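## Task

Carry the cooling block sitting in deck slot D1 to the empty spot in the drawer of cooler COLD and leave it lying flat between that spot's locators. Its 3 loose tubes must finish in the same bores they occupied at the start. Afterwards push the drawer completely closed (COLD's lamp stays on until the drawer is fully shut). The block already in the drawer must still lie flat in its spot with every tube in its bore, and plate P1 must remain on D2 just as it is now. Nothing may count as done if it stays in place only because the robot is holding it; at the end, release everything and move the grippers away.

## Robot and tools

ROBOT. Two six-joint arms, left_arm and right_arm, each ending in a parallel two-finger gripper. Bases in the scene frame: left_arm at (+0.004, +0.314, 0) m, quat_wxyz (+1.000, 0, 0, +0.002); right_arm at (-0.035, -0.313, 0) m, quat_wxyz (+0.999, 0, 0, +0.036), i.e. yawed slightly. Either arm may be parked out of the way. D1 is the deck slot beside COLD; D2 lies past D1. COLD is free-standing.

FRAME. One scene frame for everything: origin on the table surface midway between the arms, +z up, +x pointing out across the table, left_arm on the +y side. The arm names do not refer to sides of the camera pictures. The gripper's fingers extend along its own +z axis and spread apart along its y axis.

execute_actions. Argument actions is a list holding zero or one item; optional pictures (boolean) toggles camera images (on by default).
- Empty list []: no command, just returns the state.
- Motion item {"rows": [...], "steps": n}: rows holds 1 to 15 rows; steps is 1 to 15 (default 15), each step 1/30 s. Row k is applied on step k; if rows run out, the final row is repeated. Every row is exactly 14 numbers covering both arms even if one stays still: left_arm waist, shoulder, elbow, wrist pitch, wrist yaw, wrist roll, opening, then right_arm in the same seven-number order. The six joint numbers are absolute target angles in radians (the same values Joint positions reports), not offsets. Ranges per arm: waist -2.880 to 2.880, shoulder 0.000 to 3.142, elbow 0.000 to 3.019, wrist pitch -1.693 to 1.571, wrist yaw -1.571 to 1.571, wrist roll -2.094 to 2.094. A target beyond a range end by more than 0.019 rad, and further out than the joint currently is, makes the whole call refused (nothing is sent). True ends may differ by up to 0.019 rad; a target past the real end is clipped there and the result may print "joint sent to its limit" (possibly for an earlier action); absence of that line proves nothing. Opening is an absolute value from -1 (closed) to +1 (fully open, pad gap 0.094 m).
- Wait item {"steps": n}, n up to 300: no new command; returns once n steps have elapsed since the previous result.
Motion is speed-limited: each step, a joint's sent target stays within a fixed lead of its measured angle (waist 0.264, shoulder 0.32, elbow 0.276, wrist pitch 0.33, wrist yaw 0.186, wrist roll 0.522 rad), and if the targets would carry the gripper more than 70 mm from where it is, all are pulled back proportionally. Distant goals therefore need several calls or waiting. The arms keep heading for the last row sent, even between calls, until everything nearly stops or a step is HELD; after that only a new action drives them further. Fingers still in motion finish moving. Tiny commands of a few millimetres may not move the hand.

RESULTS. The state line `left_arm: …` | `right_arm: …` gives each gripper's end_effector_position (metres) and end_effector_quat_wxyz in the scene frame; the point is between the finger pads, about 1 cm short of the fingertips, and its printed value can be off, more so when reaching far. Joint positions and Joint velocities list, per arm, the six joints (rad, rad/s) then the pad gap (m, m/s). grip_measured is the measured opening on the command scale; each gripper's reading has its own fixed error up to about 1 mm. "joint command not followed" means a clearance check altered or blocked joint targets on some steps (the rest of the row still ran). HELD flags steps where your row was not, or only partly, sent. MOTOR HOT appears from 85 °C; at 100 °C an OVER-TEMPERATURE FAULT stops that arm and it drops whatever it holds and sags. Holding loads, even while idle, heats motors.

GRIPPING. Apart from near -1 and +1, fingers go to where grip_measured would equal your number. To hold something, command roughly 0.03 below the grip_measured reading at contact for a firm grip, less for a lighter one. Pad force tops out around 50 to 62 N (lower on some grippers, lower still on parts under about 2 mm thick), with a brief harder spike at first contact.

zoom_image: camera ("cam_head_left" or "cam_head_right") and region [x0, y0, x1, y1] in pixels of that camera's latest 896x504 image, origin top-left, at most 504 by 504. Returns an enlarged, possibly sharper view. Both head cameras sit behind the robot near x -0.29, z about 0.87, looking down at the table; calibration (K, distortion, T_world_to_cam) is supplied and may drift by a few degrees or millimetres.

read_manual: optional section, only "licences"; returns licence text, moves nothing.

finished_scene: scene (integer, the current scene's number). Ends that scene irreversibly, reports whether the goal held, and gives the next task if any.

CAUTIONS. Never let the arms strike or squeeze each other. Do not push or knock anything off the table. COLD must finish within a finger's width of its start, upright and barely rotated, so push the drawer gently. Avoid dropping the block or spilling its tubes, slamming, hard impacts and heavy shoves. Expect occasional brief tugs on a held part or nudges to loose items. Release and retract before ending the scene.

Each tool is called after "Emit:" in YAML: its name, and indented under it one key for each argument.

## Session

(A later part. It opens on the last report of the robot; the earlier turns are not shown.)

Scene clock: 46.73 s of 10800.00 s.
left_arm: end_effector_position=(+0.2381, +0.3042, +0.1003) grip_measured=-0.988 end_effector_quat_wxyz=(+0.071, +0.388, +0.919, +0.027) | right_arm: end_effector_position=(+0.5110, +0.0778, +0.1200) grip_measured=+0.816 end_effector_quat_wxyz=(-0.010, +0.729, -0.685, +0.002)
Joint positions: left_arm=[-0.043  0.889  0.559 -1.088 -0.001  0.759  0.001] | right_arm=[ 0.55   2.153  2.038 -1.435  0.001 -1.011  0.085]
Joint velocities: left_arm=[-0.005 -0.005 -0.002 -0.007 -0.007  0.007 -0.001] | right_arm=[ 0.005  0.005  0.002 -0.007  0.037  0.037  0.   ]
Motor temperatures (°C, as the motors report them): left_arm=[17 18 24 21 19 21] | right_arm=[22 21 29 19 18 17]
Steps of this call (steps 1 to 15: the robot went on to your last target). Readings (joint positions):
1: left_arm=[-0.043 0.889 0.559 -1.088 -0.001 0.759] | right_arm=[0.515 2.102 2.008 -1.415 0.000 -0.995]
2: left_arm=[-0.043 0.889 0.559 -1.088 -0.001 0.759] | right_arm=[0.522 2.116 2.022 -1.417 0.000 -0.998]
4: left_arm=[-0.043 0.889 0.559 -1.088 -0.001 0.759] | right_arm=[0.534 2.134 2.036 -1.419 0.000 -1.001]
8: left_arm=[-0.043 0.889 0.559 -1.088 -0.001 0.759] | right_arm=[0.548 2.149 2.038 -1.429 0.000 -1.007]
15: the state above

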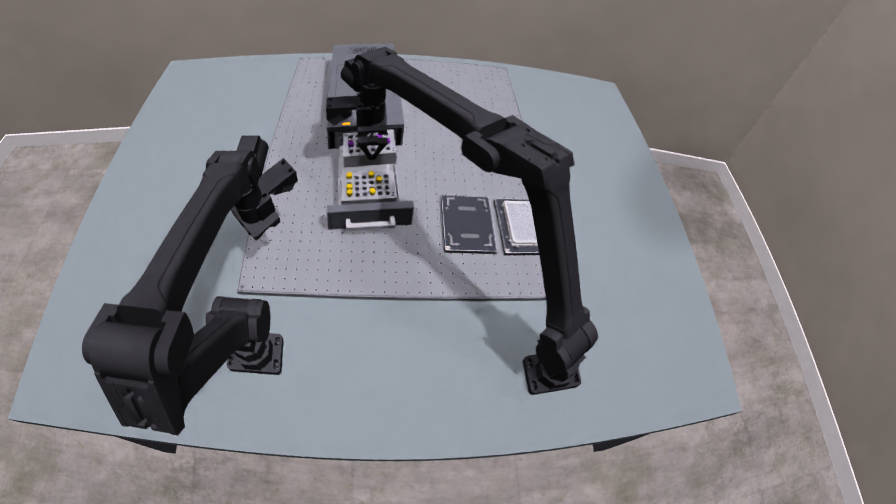

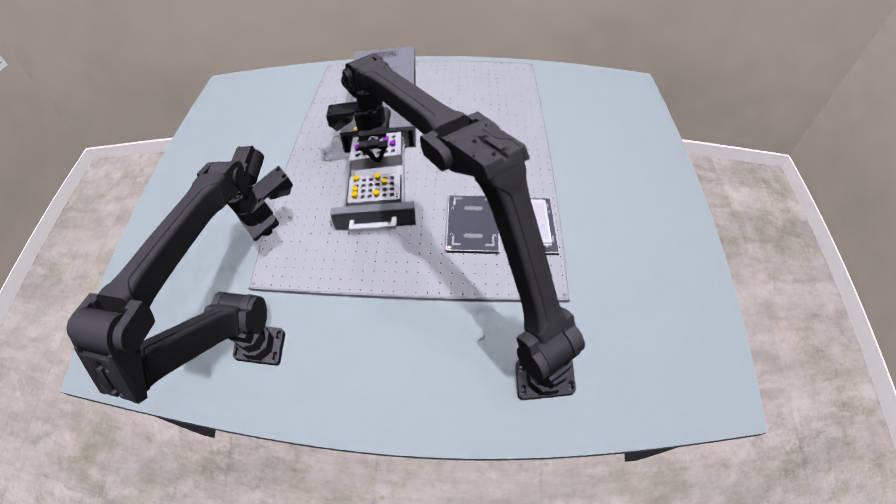

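Emit:
execute_actions:
  actions:
    - {"rows":[[-0.05,0.9,0.55,-1.1,0,0.75,-1,0.568,2.06,2.15,-1.378,0,-1.03,0.75]]}

Emit:
zoom_image:
  camera: "cam_head_left"
  region: [310, 110, 420, 220]

Scene clock: 49.33 s of 10800.00 s.
left_arm: end_effector_position=(+0.2381, +0.3042, +0.1003) grip_measured=-0.988 end_effector_quat_wxyz=(+0.071, +0.388, +0.919, +0.027) | right_arm: end_effector_position=(+0.5177, +0.0826, +0.1203) grip_measured=+0.816 end_effector_quat_wxyz=(-0.027, +0.730, -0.683, +0.006)
Joint positions: left_arm=[-0.043  0.889  0.559 -1.088 -0.001  0.759  0.001] | right_arm=[ 0.55   2.153  2.038 -1.401  0.001 -1.016  0.085]
Joint velocities: left_arm=[ 0.005 -0.015  0.007  0.002  0.066  0.051 -0.001] | right_arm=[-0.005 -0.005 -0.012 -0.007 -0.037 -0.022 -0.002]
Motor temperatures (°C, as the motors report them): left_arm=[17 18 24 21 19 21] | right_arm=[22 22 29 19 18 17]
Steps of this call (steps 1 to 15: the robot went on to your last target; steps 16 to 63: nothing new was sent; steps 64 to 78: all 15 steps of this action). Readings (joint positions):
64: left_arm=[-0.043 0.889 0.559 -1.088 -0.001 0.759] | right_arm=[0.550 2.153 2.038 -1.432 0.001 -1.014]
65: left_arm=[-0.043 0.889 0.559 -1.088 -0.001 0.759] | right_arm=[0.550 2.153 2.038 -1.427 0.001 -1.014]
67: left_arm=[-0.043 0.889 0.559 -1.088 -0.001 0.759] | right_arm=[0.550 2.153 2.038 -1.414 0.001 -1.015]
71: left_arm=[-0.043 0.889 0.559 -1.088 -0.001 0.759] | right_arm=[0.550 2.153 2.038 -1.403 0.001 -1.016]
78: the state above

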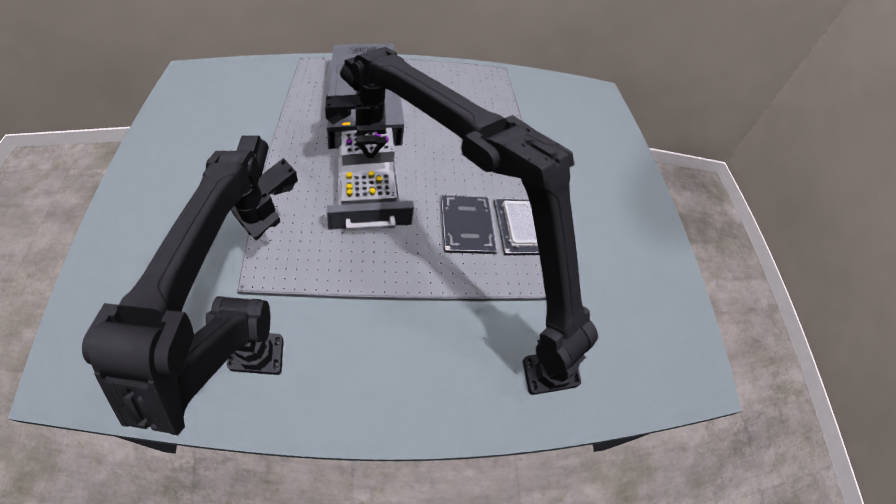

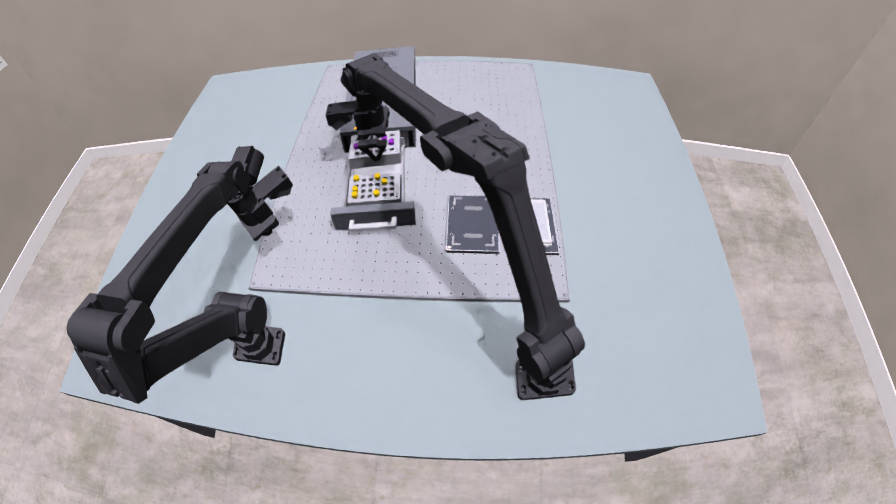

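Region (310, 110, 420, 220) of cam_head_left's 896x504 image, scaled by 4.582, with more detail than that image has.

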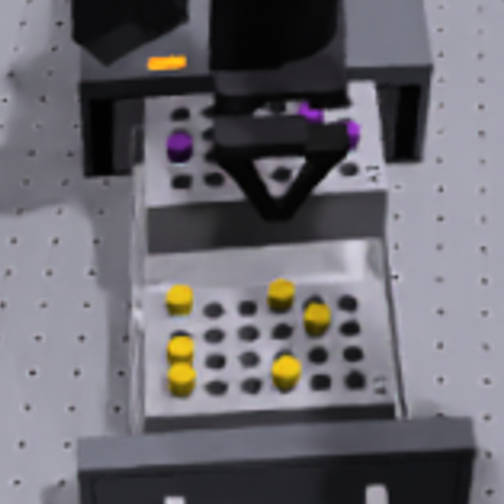

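Emit:
execute_actions:
  actions:
    - {"rows":[[-0.05,0.9,0.55,-1.1,0,0.75,-1,0.576,2.06,2.115,-1.375,0,-1.02,0.75],[-0.05,0.9,0.55,-1.1,0,0.75,-1,0.576,2.06,2.105,-1.37,0,-1.02,0.75],[-0.05,0.9,0.55,-1.1,0,0.75,-1,0.576,2.06,2.097,-1.363,0,-1.02,0.75],[-0.05,0.9,0.55,-1.1,0,0.75,-1,0.576,2.06,2.089,-1.355,0,-1.02,0.75],[-0.05,0.9,0.55,-1.1,0,0.75,-1,0.576,2.06,2.081,-1.346,0,-1.02,0.75],[-0.05,0.9,0.55,-1.1,0,0.75,-1,0.576,2.06,2.073,-1.337,0,-1.02,0.75],[-0.05,0.9,0.55,-1.1,0,0.75,-1,0.576,2.06,2.066,-1.328,0,-1.02,0.75],[-0.05,0.9,0.55,-1.1,0,0.75,-1,0.576,2.06,2.06,-1.319,0,-1.02,0.75],[-0.05,0.9,0.55,-1.1,0,0.75,-1,0.576,2.06,2.055,-1.31,0,-1.02,0.75]]}
  pictures: false

Emit:
execute_actions:
  actions:
    - {"steps":10}

Emit:
zoom_image:
  camera: "cam_head_left"
  region: [310, 110, 420, 220]

Scene clock: 53.43 s of 10800.00 s.
left_arm: end_effector_position=(+0.2381, +0.3042, +0.1003) grip_measured=-0.988 end_effector_quat_wxyz=(+0.071, +0.388, +0.919, +0.027) | right_arm: end_effector_position=(+0.5221, +0.0931, +0.1110) grip_measured=+0.816 end_effector_quat_wxyz=(-0.049, +0.733, -0.679, +0.010)
Joint positions: left_arm=[-0.043  0.889  0.559 -1.088 -0.001  0.759  0.001] | right_arm=[ 0.558  2.153  2.011 -1.329  0.001 -1.017  0.085]
Joint velocities: left_arm=[-0.005 -0.015 -0.012  0.002  0.007 -0.066 -0.   ] | right_arm=[ 0.015  0.005 -0.032 -0.012 -0.037 -0.051 -0.   ]
Motor temperatures (°C, as the motors report them): left_arm=[17 18 24 21 19 21] | right_arm=[22 22 30 19 18 17]
Steps of this call (steps 1 to 15: the robot went on to your last target; steps 16 to 90: nothing new was sent; then 0.60 s passed at rest; steps 91 to 105: all 15 steps of this action). Readings (joint positions):
91: left_arm=[-0.043 0.889 0.559 -1.088 -0.001 0.759] | right_arm=[0.550 2.153 2.038 -1.401 0.001 -1.017]
92: left_arm=[-0.043 0.889 0.559 -1.088 -0.001 0.759] | right_arm=[0.550 2.153 2.038 -1.399 0.001 -1.017]
94: left_arm=[-0.043 0.889 0.559 -1.088 -0.001 0.759] | right_arm=[0.550 2.153 2.038 -1.392 0.001 -1.017]
98: left_arm=[-0.043 0.889 0.559 -1.088 -0.001 0.759] | right_arm=[0.553 2.153 2.032 -1.358 0.001 -1.017]
105: the state above

Scene clock: 53.77 s of 10800.00 s.
left_arm: end_effector_position=(+0.2381, +0.3042, +0.1003) grip_measured=-0.988 end_effector_quat_wxyz=(+0.071, +0.388, +0.919, +0.027) | right_arm: end_effector_position=(+0.5214, +0.0929, +0.1101) grip_measured=+0.816 end_effector_quat_wxyz=(-0.048, +0.733, -0.679, +0.010)
Joint positions: left_arm=[-0.043  0.889  0.559 -1.088 -0.001  0.759  0.001] | right_arm=[ 0.559  2.153  2.009 -1.329  0.001 -1.017  0.085]
Joint velocities: left_arm=[ 0.005 -0.015 -0.002  0.002  0.022 -0.037  0.   ] | right_arm=[-0.015 -0.005  0.002 -0.022 -0.007 -0.007 -0.   ]
Motor temperatures (°C, as the motors report them): left_arm=[17 18 24 21 19 21] | right_arm=[22 22 30 19 18 17]
Steps of this call (steps 1 to 10: the robot went on to your last target). Readings (joint positions):
1: left_arm=[-0.043 0.889 0.559 -1.088 -0.001 0.759] | right_arm=[0.559 2.153 2.010 -1.329 0.001 -1.017]
2: left_arm=[-0.043 0.889 0.559 -1.088 -0.001 0.759] | right_arm=[0.559 2.153 2.009 -1.329 0.001 -1.017]
4: left_arm=[-0.043 0.889 0.559 -1.088 -0.001 0.759] | right_arm=[0.559 2.153 2.009 -1.329 0.001 -1.017]
8: left_arm=[-0.043 0.889 0.559 -1.088 -0.001 0.759] | right_arm=[0.559 2.153 2.009 -1.329 0.001 -1.017]
10: the state above

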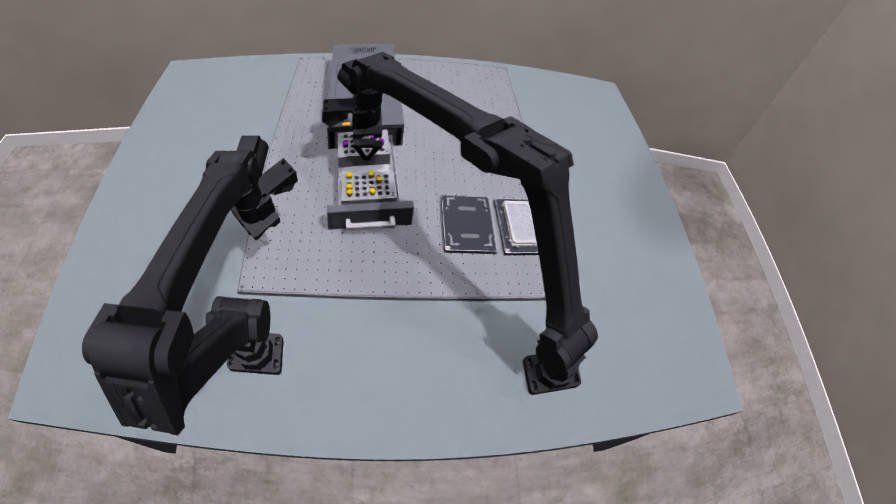

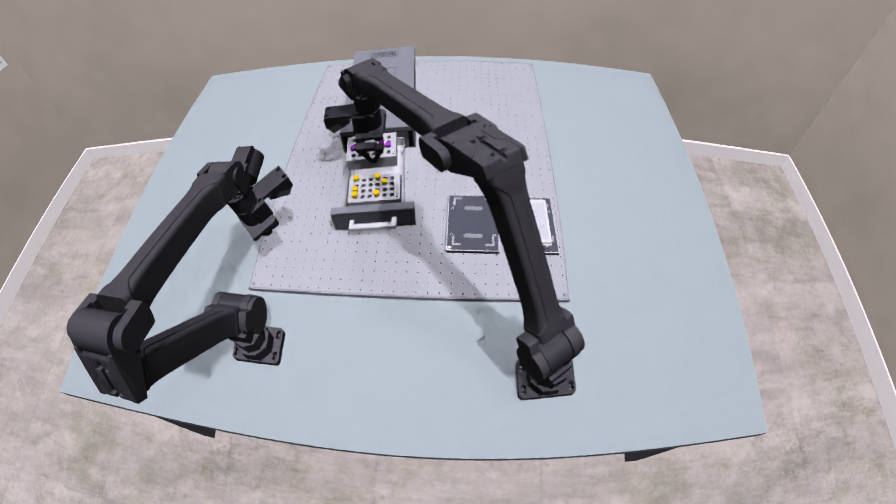

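Region (310, 110, 420, 220) of cam_head_left's 896x504 image, scaled by 4.582, with more detail than that image has.

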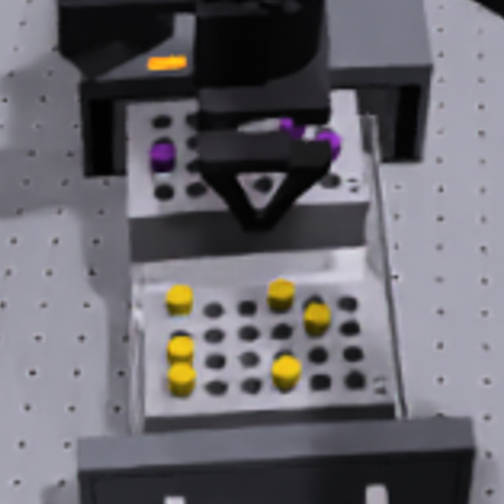

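Emit:
execute_actions:
  actions:
    - {"rows":[[-0.05,0.9,0.55,-1.1,0,0.75,-1,0.534,2.05,2.09,-1.36,0,-1.02,0.75]]}
  pictures: false

Emit:
execute_actions:
  actions:
    - {"steps":6}
  pictures: false

Scene clock: 55.57 s of 10800.00 s.
left_arm: end_effector_position=(+0.2381, +0.3042, +0.1003) grip_measured=-0.988 end_effector_quat_wxyz=(+0.071, +0.388, +0.919, +0.027) | right_arm: end_effector_position=(+0.5176, +0.0902, +0.1097) grip_measured=+0.816 end_effector_quat_wxyz=(-0.038, +0.733, -0.679, +0.008)
Joint positions: left_arm=[-0.043  0.889  0.559 -1.088 -0.001  0.759  0.001] | right_arm=[ 0.559  2.153  2.009 -1.349  0.001 -1.017  0.085]
Joint velocities: left_arm=[-0.024 -0.005  0.007 -0.012 -0.051 -0.051 -0.001] | right_arm=[-0.015 -0.034 -0.002 -0.017  0.051  0.051  0.   ]
Motor temperatures (°C, as the motors report them): left_arm=[17 18 24 21 19 21] | right_arm=[22 23 29 19 18 17]
Steps of this call (steps 1 to 15: the robot went on to your last target; steps 16 to 39: nothing new was sent; steps 40 to 54: all 15 steps of this action). Readings (joint positions):
40: left_arm=[-0.043 0.889 0.559 -1.088 -0.001 0.759] | right_arm=[0.559 2.153 2.009 -1.331 0.001 -1.017]
41: left_arm=[-0.043 0.889 0.559 -1.088 -0.001 0.759] | right_arm=[0.559 2.153 2.009 -1.335 0.001 -1.017]
43: left_arm=[-0.043 0.889 0.559 -1.088 -0.001 0.759] | right_arm=[0.559 2.153 2.009 -1.342 0.001 -1.017]
47: left_arm=[-0.043 0.889 0.559 -1.088 -0.001 0.759] | right_arm=[0.559 2.153 2.009 -1.348 0.001 -1.017]
54: the state above

Scene clock: 55.77 s of 10800.00 s.
left_arm: end_effector_position=(+0.2381, +0.3042, +0.1003) grip_measured=-0.988 end_effector_quat_wxyz=(+0.071, +0.388, +0.919, +0.027) | right_arm: end_effector_position=(+0.5176, +0.0902, +0.1097) grip_measured=+0.816 end_effector_quat_wxyz=(-0.038, +0.733, -0.679, +0.008)
Joint positions: left_arm=[-0.043  0.889  0.559 -1.088 -0.001  0.759  0.001] | right_arm=[ 0.559  2.153  2.009 -1.349  0.001 -1.017  0.085]
Joint velocities: left_arm=[-0.015 -0.005  0.012 -0.002 -0.051 -0.037 -0.001] | right_arm=[-0.005 -0.005  0.002 -0.002 -0.022  0.081 -0.001]
Motor temperatures (°C, as the motors report them): left_arm=[17 18 24 21 19 21] | right_arm=[22 23 29 19 18 17]
Steps of this call (steps 1 to 6: the robot went on to your last target). Readings (joint positions):
1: left_arm=[-0.043 0.889 0.559 -1.088 -0.001 0.759] | right_arm=[0.559 2.153 2.009 -1.349 0.001 -1.017]
2: left_arm=[-0.043 0.889 0.559 -1.088 -0.001 0.759] | right_arm=[0.559 2.153 2.009 -1.349 0.001 -1.017]
4: left_arm=[-0.043 0.889 0.559 -1.088 -0.001 0.759] | right_arm=[0.559 2.153 2.009 -1.349 0.001 -1.017]
6: the state above

Emit:
execute_actions:
  actions:
    - {"rows":[[-0.05,0.9,0.55,-1.1,0,0.75,-1,0.528,2.05,2.09,-1.37,0,-1.02,0.75]]}
  pictures: false

Emit:
execute_actions:
  actions:
    - {"rows":[[-0.05,0.9,0.55,-1.1,0,0.75,-1,0.545,2.05,2.09,-1.37,0,-1.02,0.75]],"steps":4}
  pictures: false

Scene clock: 57.33 s of 10800.00 s.
left_arm: end_effector_position=(+0.2381, +0.3042, +0.1003) grip_measured=-0.988 end_effector_quat_wxyz=(+0.071, +0.388, +0.919, +0.027) | right_arm: end_effector_position=(+0.5181, +0.0854, +0.1095) grip_measured=+0.816 end_effector_quat_wxyz=(-0.034, +0.731, -0.681, +0.007)
Joint positions: left_arm=[-0.043  0.889  0.559 -1.088 -0.001  0.759  0.001] | right_arm=[ 0.553  2.153  2.009 -1.358  0.001 -1.017  0.085]
Joint velocities: left_arm=[ 0.015 -0.005 -0.022 -0.002  0.007  0.022  0.001] | right_arm=[-0.005  0.015 -0.012 -0.022 -0.037 -0.081 -0.001]
Motor temperatures (°C, as the motors report them): left_arm=[17 18 24 21 19 21] | right_arm=[22 23 29 19 18 17]
Steps of this call (steps 1 to 15: the robot went on to your last target; steps 16 to 32: nothing new was sent; steps 33 to 47: all 15 steps of this action). Readings (joint positions):
33: left_arm=[-0.043 0.889 0.559 -1.088 -0.001 0.759] | right_arm=[0.559 2.153 2.009 -1.350 0.001 -1.017]
34: left_arm=[-0.043 0.889 0.559 -1.088 -0.001 0.759] | right_arm=[0.558 2.153 2.009 -1.351 0.001 -1.017]
36: left_arm=[-0.043 0.889 0.559 -1.088 -0.001 0.759] | right_arm=[0.558 2.153 2.009 -1.355 0.001 -1.017]
40: left_arm=[-0.043 0.889 0.559 -1.088 -0.001 0.759] | right_arm=[0.556 2.153 2.009 -1.358 0.001 -1.017]
47: the state above

Scene clock: 57.47 s of 10800.00 s.
left_arm: end_effector_position=(+0.2381, +0.3042, +0.1003) grip_measured=-0.988 end_effector_quat_wxyz=(+0.071, +0.388, +0.919, +0.027) | right_arm: end_effector_position=(+0.5181, +0.0854, +0.1095) grip_measured=+0.816 end_effector_quat_wxyz=(-0.034, +0.731, -0.681, +0.007)
Joint positions: left_arm=[-0.043  0.889  0.559 -1.088 -0.001  0.759  0.001] | right_arm=[ 0.553  2.153  2.009 -1.358  0.001 -1.017  0.085]
Joint velocities: left_arm=[-0.005 -0.015 -0.002  0.007  0.037  0.007 -0.001] | right_arm=[ 0.005  0.005 -0.007 -0.012 -0.022  0.022  0.001]
Motor temperatures (°C, as the motors report them): left_arm=[17 18 24 21 19 21] | right_arm=[22 23 29 19 18 17]
Steps of this call (steps 1 to 4: all 4 steps of this action). Readings (joint positions):
1: left_arm=[-0.043 0.889 0.559 -1.088 -0.001 0.759] | right_arm=[0.553 2.153 2.009 -1.358 0.001 -1.017]
2: left_arm=[-0.043 0.889 0.559 -1.088 -0.001 0.759] | right_arm=[0.553 2.153 2.009 -1.358 0.001 -1.017]
4: the state above

Emit:
execute_actions:
  actions:
    - {"rows":[[-0.05,0.9,0.55,-1.1,0,0.75,-1,0.545,2.09,2.09,-1.345,0,-1.02,0.75],[-0.05,0.9,0.55,-1.1,0,0.75,-1,0.545,2.1,2.09,-1.345,0,-1.02,0.75],[-0.05,0.9,0.55,-1.1,0,0.75,-1,0.545,2.112,2.09,-1.34,0,-1.02,0.75]]}
  pictures: false

Emit:
execute_actions:
  actions:
    - {"steps":10}

Emit:
zoom_image:
  camera: "cam_head_left"
  region: [310, 110, 420, 220]

Scene clock: 59.90 s of 10800.00 s.
left_arm: end_effector_position=(+0.2381, +0.3042, +0.1003) grip_measured=-0.988 end_effector_quat_wxyz=(+0.071, +0.388, +0.919, +0.027) | right_arm: end_effector_position=(+0.5185, +0.0857, +0.1088) grip_measured=+0.816 end_effector_quat_wxyz=(-0.034, +0.731, -0.681, +0.007)
Joint positions: left_arm=[-0.043  0.889  0.559 -1.088 -0.001  0.759  0.001] | right_arm=[ 0.553  2.154  2.009 -1.356  0.001 -1.017  0.085]
Joint velocities: left_arm=[-0.005  0.005 -0.012 -0.007  0.022  0.007  0.   ] | right_arm=[-0.005 -0.005 -0.007 -0.022  0.022 -0.066  0.   ]
Motor temperatures (°C, as the motors report them): left_arm=[17 18 24 21 19 21] | right_arm=[22 23 29 19 18 17]
Steps of this call (steps 1 to 15: the robot went on to your last target; steps 16 to 58: nothing new was sent; steps 59 to 73: all 15 steps of this action). Readings (joint positions):
59: left_arm=[-0.043 0.889 0.559 -1.088 -0.001 0.759] | right_arm=[0.553 2.153 2.009 -1.358 0.001 -1.017]
60: left_arm=[-0.043 0.889 0.559 -1.088 -0.001 0.759] | right_arm=[0.553 2.153 2.009 -1.358 0.001 -1.017]
62: left_arm=[-0.043 0.889 0.559 -1.088 -0.001 0.759] | right_arm=[0.553 2.153 2.009 -1.358 0.001 -1.017]
66: left_arm=[-0.043 0.889 0.559 -1.088 -0.001 0.759] | right_arm=[0.553 2.153 2.009 -1.357 0.001 -1.017]
73: the state above

Scene clock: 60.23 s of 10800.00 s.
left_arm: end_effector_position=(+0.2381, +0.3042, +0.1003) grip_measured=-0.988 end_effector_quat_wxyz=(+0.071, +0.388, +0.919, +0.027) | right_arm: end_effector_position=(+0.5185, +0.0857, +0.1088) grip_measured=+0.816 end_effector_quat_wxyz=(-0.034, +0.731, -0.681, +0.007)
Joint positions: left_arm=[-0.043  0.889  0.559 -1.088 -0.001  0.759  0.001] | right_arm=[ 0.553  2.154  2.009 -1.356  0.001 -1.017  0.085]
Joint velocities: left_arm=[-0.005 -0.005 -0.027 -0.002  0.007 -0.007 -0.001] | right_arm=[-0.015 -0.015 -0.002  0.007 -0.037  0.11   0.001]
Motor temperatures (°C, as the motors report them): left_arm=[17 18 24 21 19 21] | right_arm=[22 23 29 19 18 17]
Steps of this call (steps 1 to 10: the robot went on to your last target). Readings (joint positions):
1: left_arm=[-0.043 0.889 0.559 -1.088 -0.001 0.759] | right_arm=[0.553 2.154 2.009 -1.356 0.001 -1.017]
2: left_arm=[-0.043 0.889 0.559 -1.088 -0.001 0.759] | right_arm=[0.553 2.154 2.009 -1.356 0.001 -1.017]
4: left_arm=[-0.043 0.889 0.559 -1.088 -0.001 0.759] | right_arm=[0.553 2.154 2.009 -1.356 0.001 -1.017]
8: left_arm=[-0.043 0.889 0.559 -1.088 -0.001 0.759] | right_arm=[0.553 2.154 2.009 -1.356 0.001 -1.017]
10: the state above

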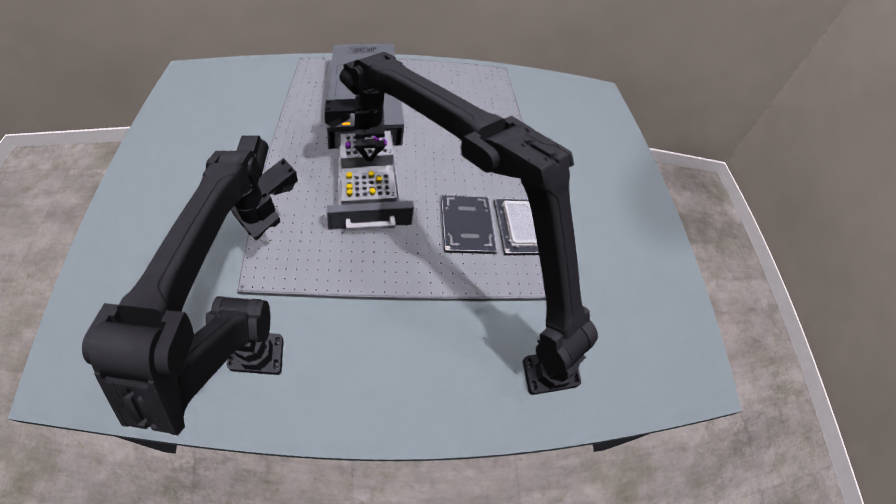

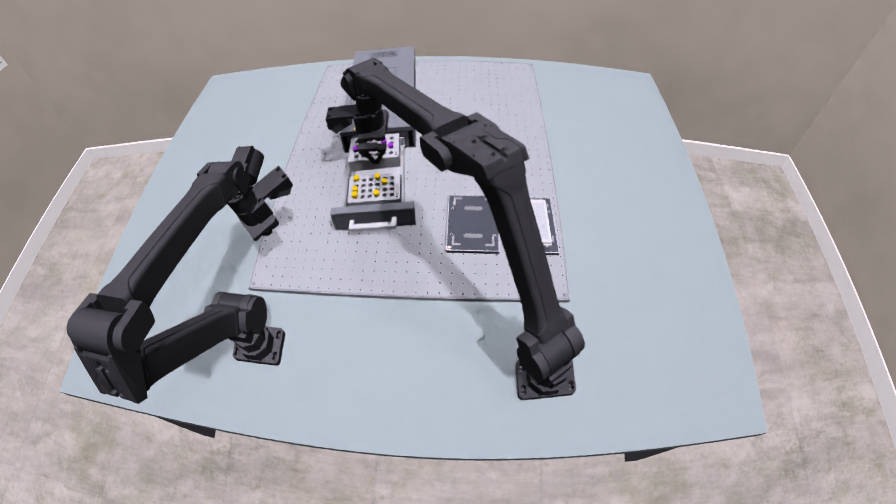

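Region (310, 110, 420, 220) of cam_head_left's 896x504 image, scaled by 4.582, with more detail than that image has.

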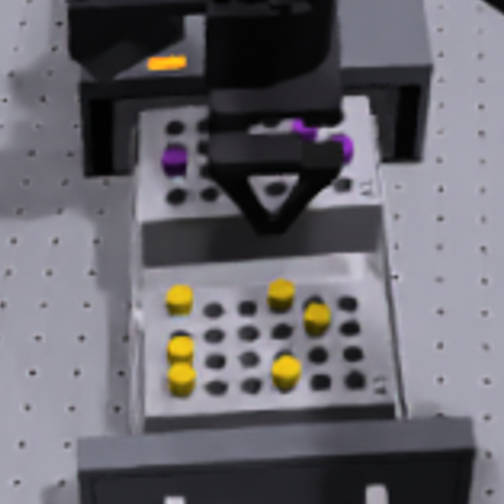

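Emit:
execute_actions:
  actions:
    - {"rows":[[-0.05,0.9,0.55,-1.1,0,0.75,-1,0.545,2.135,2.09,-1.35,0,-0.995,0.75]]}
  pictures: false

Emit:
execute_actions:
  actions:
    - {"steps":12}

Emit:
zoom_image:
  camera: "cam_head_left"
  region: [310, 110, 420, 220]

Scene clock: 62.47 s of 10800.00 s.
left_arm: end_effector_position=(+0.2381, +0.3042, +0.1003) grip_measured=-0.988 end_effector_quat_wxyz=(+0.071, +0.388, +0.919, +0.027) | right_arm: end_effector_position=(+0.5177, +0.0851, +0.0869) grip_measured=+0.816 end_effector_quat_wxyz=(-0.018, +0.727, -0.686, +0.004)
Joint positions: left_arm=[-0.043  0.889  0.559 -1.088 -0.001  0.759  0.001] | right_arm=[ 0.553  2.187  2.009 -1.356  0.001 -1.004  0.085]
Joint velocities: left_arm=[-0.005  0.005  0.002 -0.017 -0.081 -0.007  0.   ] | right_arm=[ 0.015  0.015 -0.007 -0.017 -0.051 -0.037  0.001]
Motor temperatures (°C, as the motors report them): left_arm=[17 18 24 21 19 21] | right_arm=[22 23 30 19 18 17]
Steps of this call (steps 1 to 15: the robot went on to your last target; steps 16 to 52: nothing new was sent; steps 53 to 67: all 15 steps of this action). Readings (joint positions):
53: left_arm=[-0.043 0.889 0.559 -1.088 -0.001 0.759] | right_arm=[0.553 2.155 2.009 -1.356 0.001 -1.015]
54: left_arm=[-0.043 0.889 0.559 -1.088 -0.001 0.759] | right_arm=[0.553 2.156 2.009 -1.356 0.001 -1.012]
56: left_arm=[-0.043 0.889 0.559 -1.088 -0.001 0.759] | right_arm=[0.553 2.162 2.009 -1.356 0.001 -1.009]
60: left_arm=[-0.043 0.889 0.559 -1.088 -0.001 0.759] | right_arm=[0.553 2.176 2.009 -1.356 0.001 -1.006]
67: the state above

Scene clock: 62.87 s of 10800.00 s.
left_arm: end_effector_position=(+0.2381, +0.3042, +0.1003) grip_measured=-0.988 end_effector_quat_wxyz=(+0.071, +0.388, +0.919, +0.027) | right_arm: end_effector_position=(+0.5177, +0.0851, +0.0869) grip_measured=+0.816 end_effector_quat_wxyz=(-0.018, +0.727, -0.686, +0.004)
Joint positions: left_arm=[-0.043  0.889  0.559 -1.088 -0.001  0.759  0.001] | right_arm=[ 0.553  2.187  2.009 -1.356  0.001 -1.004  0.085]
Joint velocities: left_arm=[-0.005 -0.005 -0.002  0.002 -0.022  0.007 -0.001] | right_arm=[ 0.015 -0.015  0.002  0.007  0.051  0.037  0.001]
Motor temperatures (°C, as the motors report them): left_arm=[17 18 24 21 19 21] | right_arm=[22 23 30 19 18 17]
Steps of this call (steps 1 to 12: the robot went on to your last target). Readings (joint positions):
1: left_arm=[-0.043 0.889 0.559 -1.088 -0.001 0.759] | right_arm=[0.553 2.187 2.009 -1.356 0.001 -1.004]
2: left_arm=[-0.043 0.889 0.559 -1.088 -0.001 0.759] | right_arm=[0.553 2.187 2.009 -1.356 0.001 -1.004]
4: left_arm=[-0.043 0.889 0.559 -1.088 -0.001 0.759] | right_arm=[0.553 2.187 2.009 -1.356 0.001 -1.004]
8: left_arm=[-0.043 0.889 0.559 -1.088 -0.001 0.759] | right_arm=[0.553 2.187 2.009 -1.356 0.001 -1.004]
12: the state above

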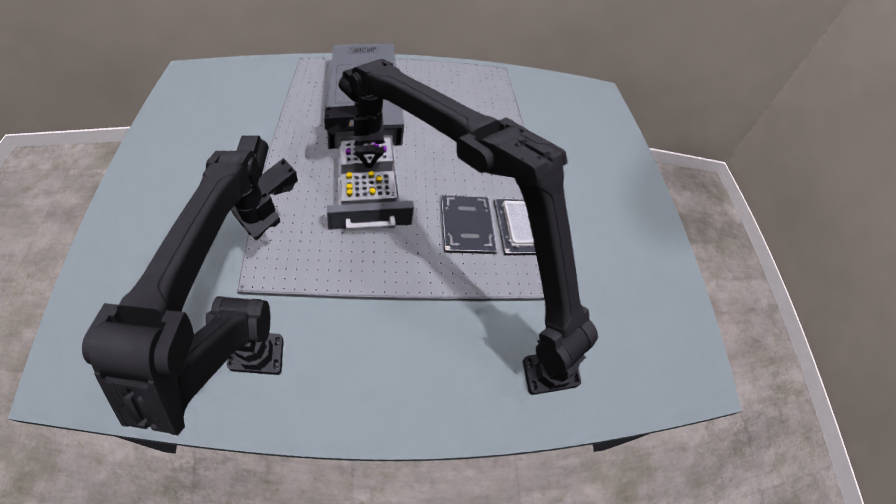

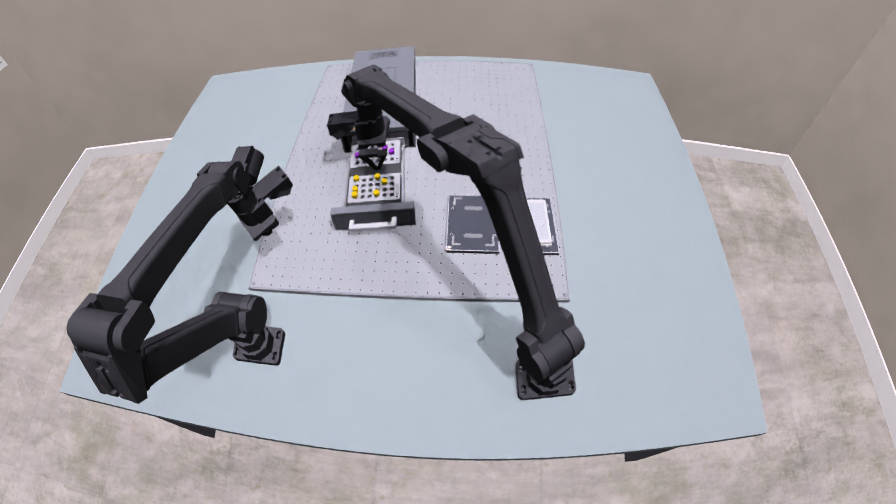

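Region (310, 110, 420, 220) of cam_head_left's 896x504 image, scaled by 4.582, with more detail than that image has.

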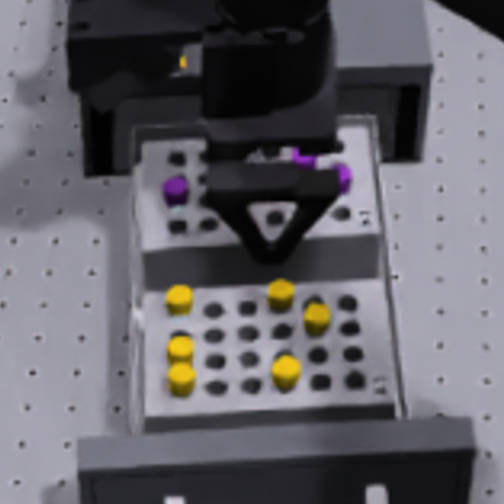

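Emit:
execute_actions:
  actions:
    - {"rows":[[-0.05,0.9,0.55,-1.1,0,0.75,-1,0.523,2.135,2.09,-1.325,0,-1,0.75]]}
  pictures: false

Emit:
execute_actions:
  actions:
    - {"rows":[[-0.05,0.9,0.55,-1.1,0,0.75,-1,0.54,2.162,2.08,-1.325,0,-1,0.75]]}
  pictures: false

Emit:
execute_actions:
  actions:
    - {"rows":[[-0.05,0.9,0.55,-1.1,0,0.75,-1,0.54,2.185,2.045,-1.335,0,-1,0.75]],"steps":10}

Emit:
zoom_image:
  camera: "cam_head_left"
  region: [310, 110, 420, 220]

Scene clock: 66.57 s of 10800.00 s.
left_arm: end_effector_position=(+0.2381, +0.3042, +0.1003) grip_measured=-0.988 end_effector_quat_wxyz=(+0.071, +0.388, +0.919, +0.027) | right_arm: end_effector_position=(+0.5267, +0.0802, +0.0871) grip_measured=+0.816 end_effector_quat_wxyz=(-0.027, +0.722, -0.691, +0.005)
Joint positions: left_arm=[-0.043  0.889  0.559 -1.088 -0.001  0.759  0.001] | right_arm=[ 0.539  2.187  2.009 -1.337 -0.002 -1.003  0.085]
Joint velocities: left_arm=[-0.005 -0.015  0.007  0.002  0.11  -0.051  0.001] | right_arm=[ 0.005 -0.005 -0.007 -0.012 -0.051  0.007 -0.001]
Motor temperatures (°C, as the motors report them): left_arm=[17 18 24 21 19 21] | right_arm=[22 23 30 19 18 17]
Steps of this call (steps 1 to 15: the robot went on to your last target; steps 16 to 90: nothing new was sent; then 0.20 s passed at rest; steps 91 to 105: all 15 steps of this action). Readings (joint positions):
91: left_arm=[-0.043 0.889 0.559 -1.088 -0.001 0.759] | right_arm=[0.552 2.187 2.009 -1.354 0.001 -1.003]
92: left_arm=[-0.043 0.889 0.559 -1.088 -0.001 0.759] | right_arm=[0.552 2.187 2.009 -1.350 0.001 -1.003]
94: left_arm=[-0.043 0.889 0.559 -1.088 -0.001 0.759] | right_arm=[0.550 2.187 2.009 -1.343 0.001 -1.003]
98: left_arm=[-0.043 0.889 0.559 -1.088 -0.001 0.759] | right_arm=[0.544 2.187 2.009 -1.339 0.001 -1.003]
105: the state above

Scene clock: 67.07 s of 10800.00 s.
left_arm: end_effector_position=(+0.2381, +0.3042, +0.1003) grip_measured=-0.988 end_effector_quat_wxyz=(+0.071, +0.388, +0.919, +0.027) | right_arm: end_effector_position=(+0.5265, +0.0803, +0.0760) grip_measured=+0.816 end_effector_quat_wxyz=(-0.021, +0.722, -0.691, +0.003)
Joint positions: left_arm=[-0.043  0.889  0.559 -1.088 -0.001  0.759  0.001] | right_arm=[ 0.539  2.204  2.009 -1.334 -0.003 -1.004  0.085]
Joint velocities: left_arm=[-0.015 -0.015 -0.007  0.002 -0.022  0.007 -0.001] | right_arm=[ 0.005 -0.005  0.002 -0.002 -0.095 -0.095  0.001]
Motor temperatures (°C, as the motors report them): left_arm=[17 18 24 21 19 21] | right_arm=[22 23 30 19 18 17]
Steps of this call (steps 1 to 15: all 15 steps of this action). Readings (joint positions):
1: left_arm=[-0.043 0.889 0.559 -1.088 -0.001 0.759] | right_arm=[0.539 2.188 2.009 -1.337 -0.002 -1.003]
2: left_arm=[-0.043 0.889 0.559 -1.088 -0.001 0.759] | right_arm=[0.539 2.189 2.009 -1.337 -0.002 -1.003]
4: left_arm=[-0.043 0.889 0.559 -1.088 -0.001 0.759] | right_arm=[0.539 2.193 2.009 -1.336 -0.002 -1.003]
8: left_arm=[-0.043 0.889 0.559 -1.088 -0.001 0.759] | right_arm=[0.539 2.202 2.009 -1.336 -0.002 -1.004]
15: the state above

Scene clock: 67.40 s of 10800.00 s.
left_arm: end_effector_position=(+0.2381, +0.3042, +0.1003) grip_measured=-0.988 end_effector_quat_wxyz=(+0.071, +0.388, +0.919, +0.027) | right_arm: end_effector_position=(+0.5264, +0.0803, +0.0745) grip_measured=+0.816 end_effector_quat_wxyz=(-0.019, +0.722, -0.691, +0.002)
Joint positions: left_arm=[-0.043  0.889  0.559 -1.088 -0.001  0.759  0.001] | right_arm=[ 0.539  2.206  2.009 -1.334 -0.003 -1.004  0.085]
Joint velocities: left_arm=[ 0.005  0.005 -0.002 -0.002 -0.022 -0.051 -0.001] | right_arm=[ 0.005 -0.005  0.012 -0.012  0.007  0.051 -0.001]
Motor temperatures (°C, as the motors report them): left_arm=[17 18 24 21 19 21] | right_arm=[22 23 30 19 18 17]
Steps of this call (steps 1 to 10: all 10 steps of this action). Readings (joint positions):
1: left_arm=[-0.043 0.889 0.559 -1.088 -0.001 0.759] | right_arm=[0.539 2.205 2.009 -1.334 -0.003 -1.004]
2: left_arm=[-0.043 0.889 0.559 -1.088 -0.001 0.759] | right_arm=[0.539 2.206 2.009 -1.334 -0.003 -1.004]
4: left_arm=[-0.043 0.889 0.559 -1.088 -0.001 0.759] | right_arm=[0.539 2.206 2.009 -1.334 -0.003 -1.004]
8: left_arm=[-0.043 0.889 0.559 -1.088 -0.001 0.759] | right_arm=[0.539 2.206 2.009 -1.334 -0.003 -1.004]
10: the state above

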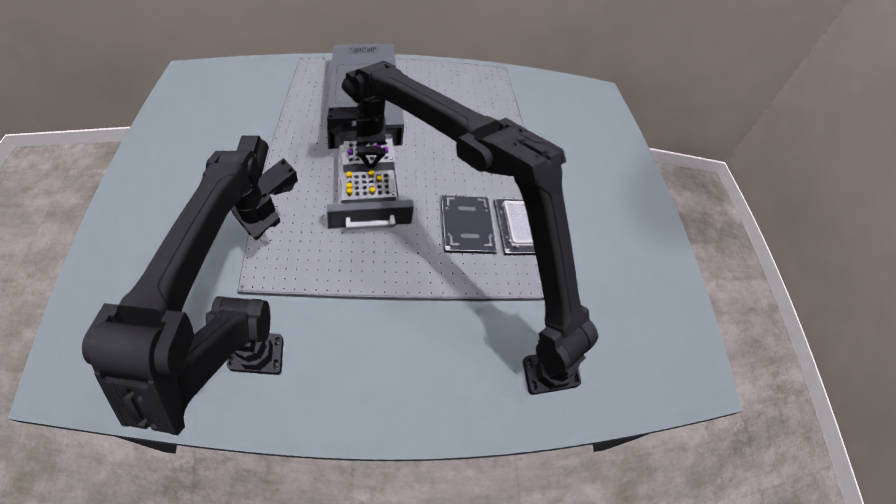

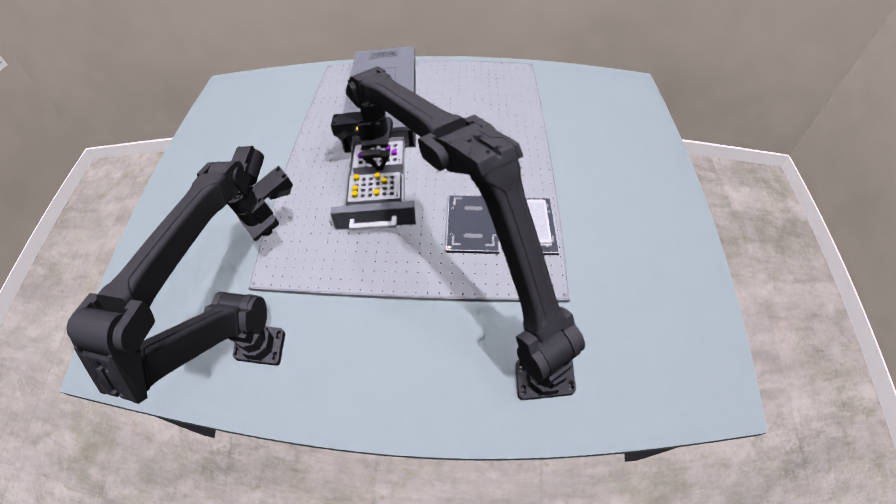

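Region (310, 110, 420, 220) of cam_head_left's 896x504 image, scaled by 4.582, with more detail than that image has.

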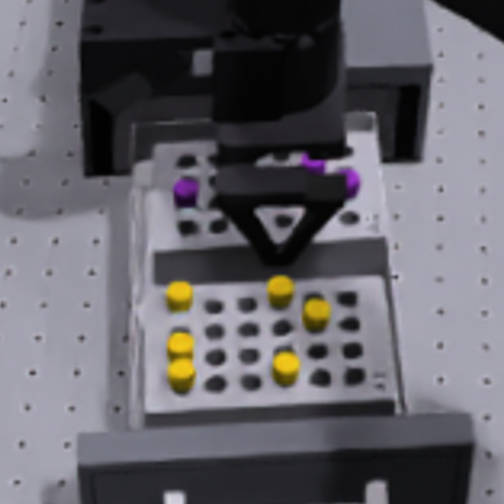

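Emit:
execute_actions:
  actions:
    - {"rows":[[-0.05,0.9,0.55,-1.1,0,0.75,-1,0.568,2.11,2.1,-1.335,0,-1.02,0.75]],"steps":10}
  pictures: false

Emit:
execute_actions:
  actions:
    - {"rows":[[-0.05,0.9,0.55,-1.1,0,0.75,-1,0.55,2.185,2.045,-1.335,0,-1.02,0.75]],"steps":8}

Emit:
zoom_image:
  camera: "cam_head_left"
  region: [310, 110, 420, 220]

Scene clock: 69.10 s of 10800.00 s.
left_arm: end_effector_position=(+0.2381, +0.3042, +0.1003) grip_measured=-0.988 end_effector_quat_wxyz=(+0.071, +0.388, +0.919, +0.027) | right_arm: end_effector_position=(+0.5264, +0.0803, +0.0745) grip_measured=+0.816 end_effector_quat_wxyz=(-0.019, +0.722, -0.691, +0.002)
Joint positions: left_arm=[-0.043  0.889  0.559 -1.088 -0.001  0.759  0.001] | right_arm=[ 0.539  2.206  2.009 -1.334 -0.003 -1.004  0.085]
Joint velocities: left_arm=[-0.005 -0.034  0.002 -0.002 -0.051 -0.051  0.001] | right_arm=[-0.005 -0.005  0.002  0.017 -0.037 -0.007  0.001]
Motor temperatures (°C, as the motors report them): left_arm=[17 18 24 21 19 21] | right_arm=[22 24 30 19 18 17]
Steps of this call (steps 1 to 15: the robot went on to your last target; steps 16 to 41: nothing new was sent; steps 42 to 51: all 10 steps of this action). Readings (joint positions):
42: left_arm=[-0.043 0.889 0.559 -1.088 -0.001 0.759] | right_arm=[0.539 2.206 2.009 -1.334 -0.003 -1.004]
43: left_arm=[-0.043 0.889 0.559 -1.088 -0.001 0.759] | right_arm=[0.539 2.206 2.009 -1.334 -0.003 -1.004]
45: left_arm=[-0.043 0.889 0.559 -1.088 -0.001 0.759] | right_arm=[0.539 2.206 2.009 -1.334 -0.003 -1.004]
49: left_arm=[-0.043 0.889 0.559 -1.088 -0.001 0.759] | right_arm=[0.539 2.206 2.009 -1.334 -0.003 -1.004]
51: the state above

Scene clock: 69.37 s of 10800.00 s.
left_arm: end_effector_position=(+0.2381, +0.3042, +0.1003) grip_measured=-0.988 end_effector_quat_wxyz=(+0.071, +0.388, +0.919, +0.027) | right_arm: end_effector_position=(+0.5264, +0.0803, +0.0745) grip_measured=+0.816 end_effector_quat_wxyz=(-0.019, +0.723, -0.691, +0.002)
Joint positions: left_arm=[-0.043  0.889  0.559 -1.088 -0.001  0.759  0.001] | right_arm=[ 0.539  2.206  2.009 -1.334 -0.003 -1.006  0.085]
Joint velocities: left_arm=[-0.005 -0.005 -0.007  0.002  0.022  0.022 -0.001] | right_arm=[-0.005 -0.005 -0.017 -0.022 -0.095  0.037  0.   ]
Motor temperatures (°C, as the motors report them): left_arm=[17 18 24 21 19 21] | right_arm=[22 24 30 19 18 17]
Steps of this call (steps 1 to 8: all 8 steps of this action). Readings (joint positions):
1: left_arm=[-0.043 0.889 0.559 -1.088 -0.001 0.759] | right_arm=[0.539 2.206 2.009 -1.334 -0.003 -1.005]
2: left_arm=[-0.043 0.889 0.559 -1.088 -0.001 0.759] | right_arm=[0.539 2.206 2.009 -1.334 -0.003 -1.005]
4: left_arm=[-0.043 0.889 0.559 -1.088 -0.001 0.759] | right_arm=[0.539 2.206 2.009 -1.334 -0.003 -1.005]
8: the state above

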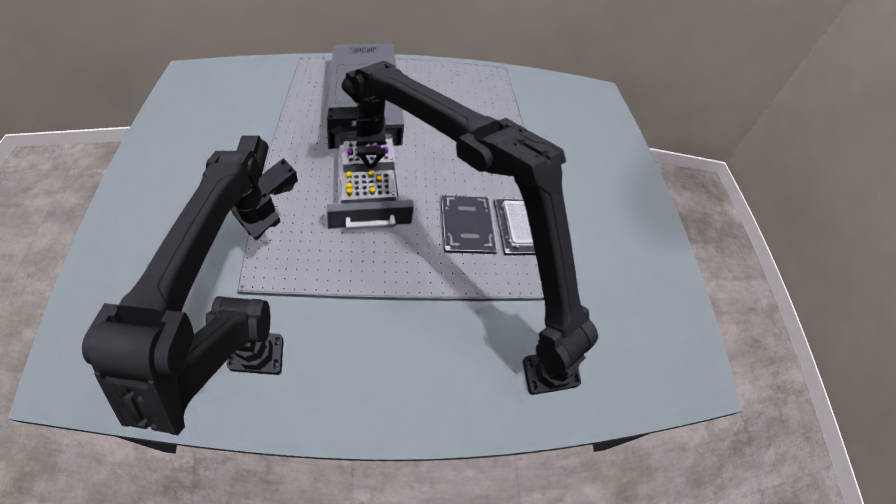

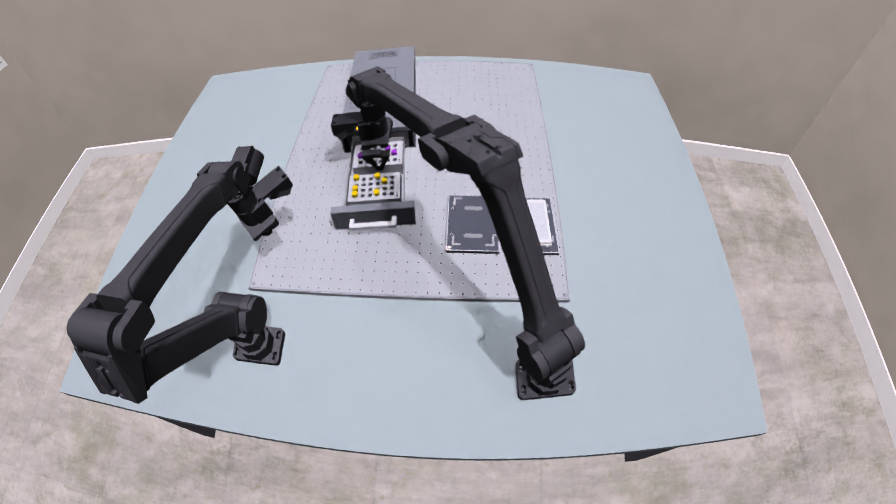

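Region (310, 110, 420, 220) of cam_head_left's 896x504 image, scaled by 4.582, with more detail than that image has.

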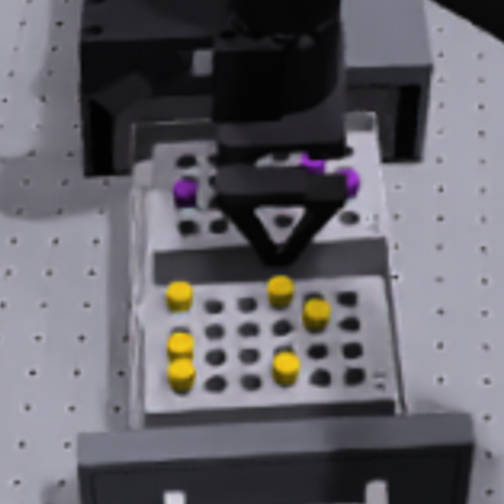

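Emit:
execute_actions:
  actions:
    - {"rows":[[-0.05,0.9,0.55,-1.1,0,0.75,-1,0.585,2.08,2.12,-1.325,0,-1.02,0.75]],"steps":7}
  pictures: false

Emit:
execute_actions:
  actions:
    - {"rows":[[-0.05,0.9,0.55,-1.1,0,0.75,-1,0.55,2.12,2.09,-1.33,0,-1.02,0.75]],"steps":6}
  pictures: false

Scene clock: 70.80 s of 10800.00 s.
left_arm: end_effector_position=(+0.2381, +0.3042, +0.1003) grip_measured=-0.988 end_effector_quat_wxyz=(+0.071, +0.388, +0.919, +0.027) | right_arm: end_effector_position=(+0.5261, +0.0807, +0.0745) grip_measured=+0.816 end_effector_quat_wxyz=(-0.019, +0.723, -0.690, +0.002)
Joint positions: left_arm=[-0.043  0.889  0.559 -1.088 -0.001  0.759  0.001] | right_arm=[ 0.539  2.206  2.009 -1.334 -0.003 -1.006  0.085]
Joint velocities: left_arm=[-0.015 -0.015 -0.002 -0.007 -0.037  0.066  0.001] | right_arm=[-0.005 -0.005 -0.012 -0.017 -0.007 -0.037  0.   ]
Motor temperatures (°C, as the motors report them): left_arm=[17 18 24 21 19 21] | right_arm=[22 24 30 19 18 17]
Steps of this call (steps 1 to 15: the robot went on to your last target; steps 16 to 36: nothing new was sent; steps 37 to 43: all 7 steps of this action). Readings (joint positions):
37: left_arm=[-0.043 0.889 0.559 -1.088 -0.001 0.759] | right_arm=[0.539 2.206 2.009 -1.334 -0.003 -1.006]
38: left_arm=[-0.043 0.889 0.559 -1.088 -0.001 0.759] | right_arm=[0.539 2.206 2.009 -1.334 -0.003 -1.006]
40: left_arm=[-0.043 0.889 0.559 -1.088 -0.001 0.759] | right_arm=[0.539 2.206 2.009 -1.334 -0.003 -1.006]
43: the state above

Scene clock: 71.00 s of 10800.00 s.
left_arm: end_effector_position=(+0.2381, +0.3042, +0.1003) grip_measured=-0.988 end_effector_quat_wxyz=(+0.071, +0.388, +0.919, +0.027) | right_arm: end_effector_position=(+0.5261, +0.0807, +0.0745) grip_measured=+0.816 end_effector_quat_wxyz=(-0.019, +0.723, -0.690, +0.003)
Joint positions: left_arm=[-0.043  0.889  0.559 -1.088 -0.001  0.759  0.001] | right_arm=[ 0.539  2.206  2.009 -1.334 -0.003 -1.006  0.085]
Joint velocities: left_arm=[-0.005 -0.005 -0.002  0.002  0.007  0.007  0.   ] | right_arm=[-0.005 -0.005  0.002 -0.017 -0.007 -0.081 -0.   ]
Motor temperatures (°C, as the motors report them): left_arm=[17 18 24 21 19 21] | right_arm=[22 24 30 19 18 17]
Steps of this call (steps 1 to 6: all 6 steps of this action). Readings (joint positions):
1: left_arm=[-0.043 0.889 0.559 -1.088 -0.001 0.759] | right_arm=[0.539 2.206 2.009 -1.334 -0.003 -1.006]
2: left_arm=[-0.043 0.889 0.559 -1.088 -0.001 0.759] | right_arm=[0.539 2.206 2.009 -1.334 -0.003 -1.006]
4: left_arm=[-0.043 0.889 0.559 -1.088 -0.001 0.759] | right_arm=[0.539 2.206 2.009 -1.334 -0.003 -1.006]
6: the state above


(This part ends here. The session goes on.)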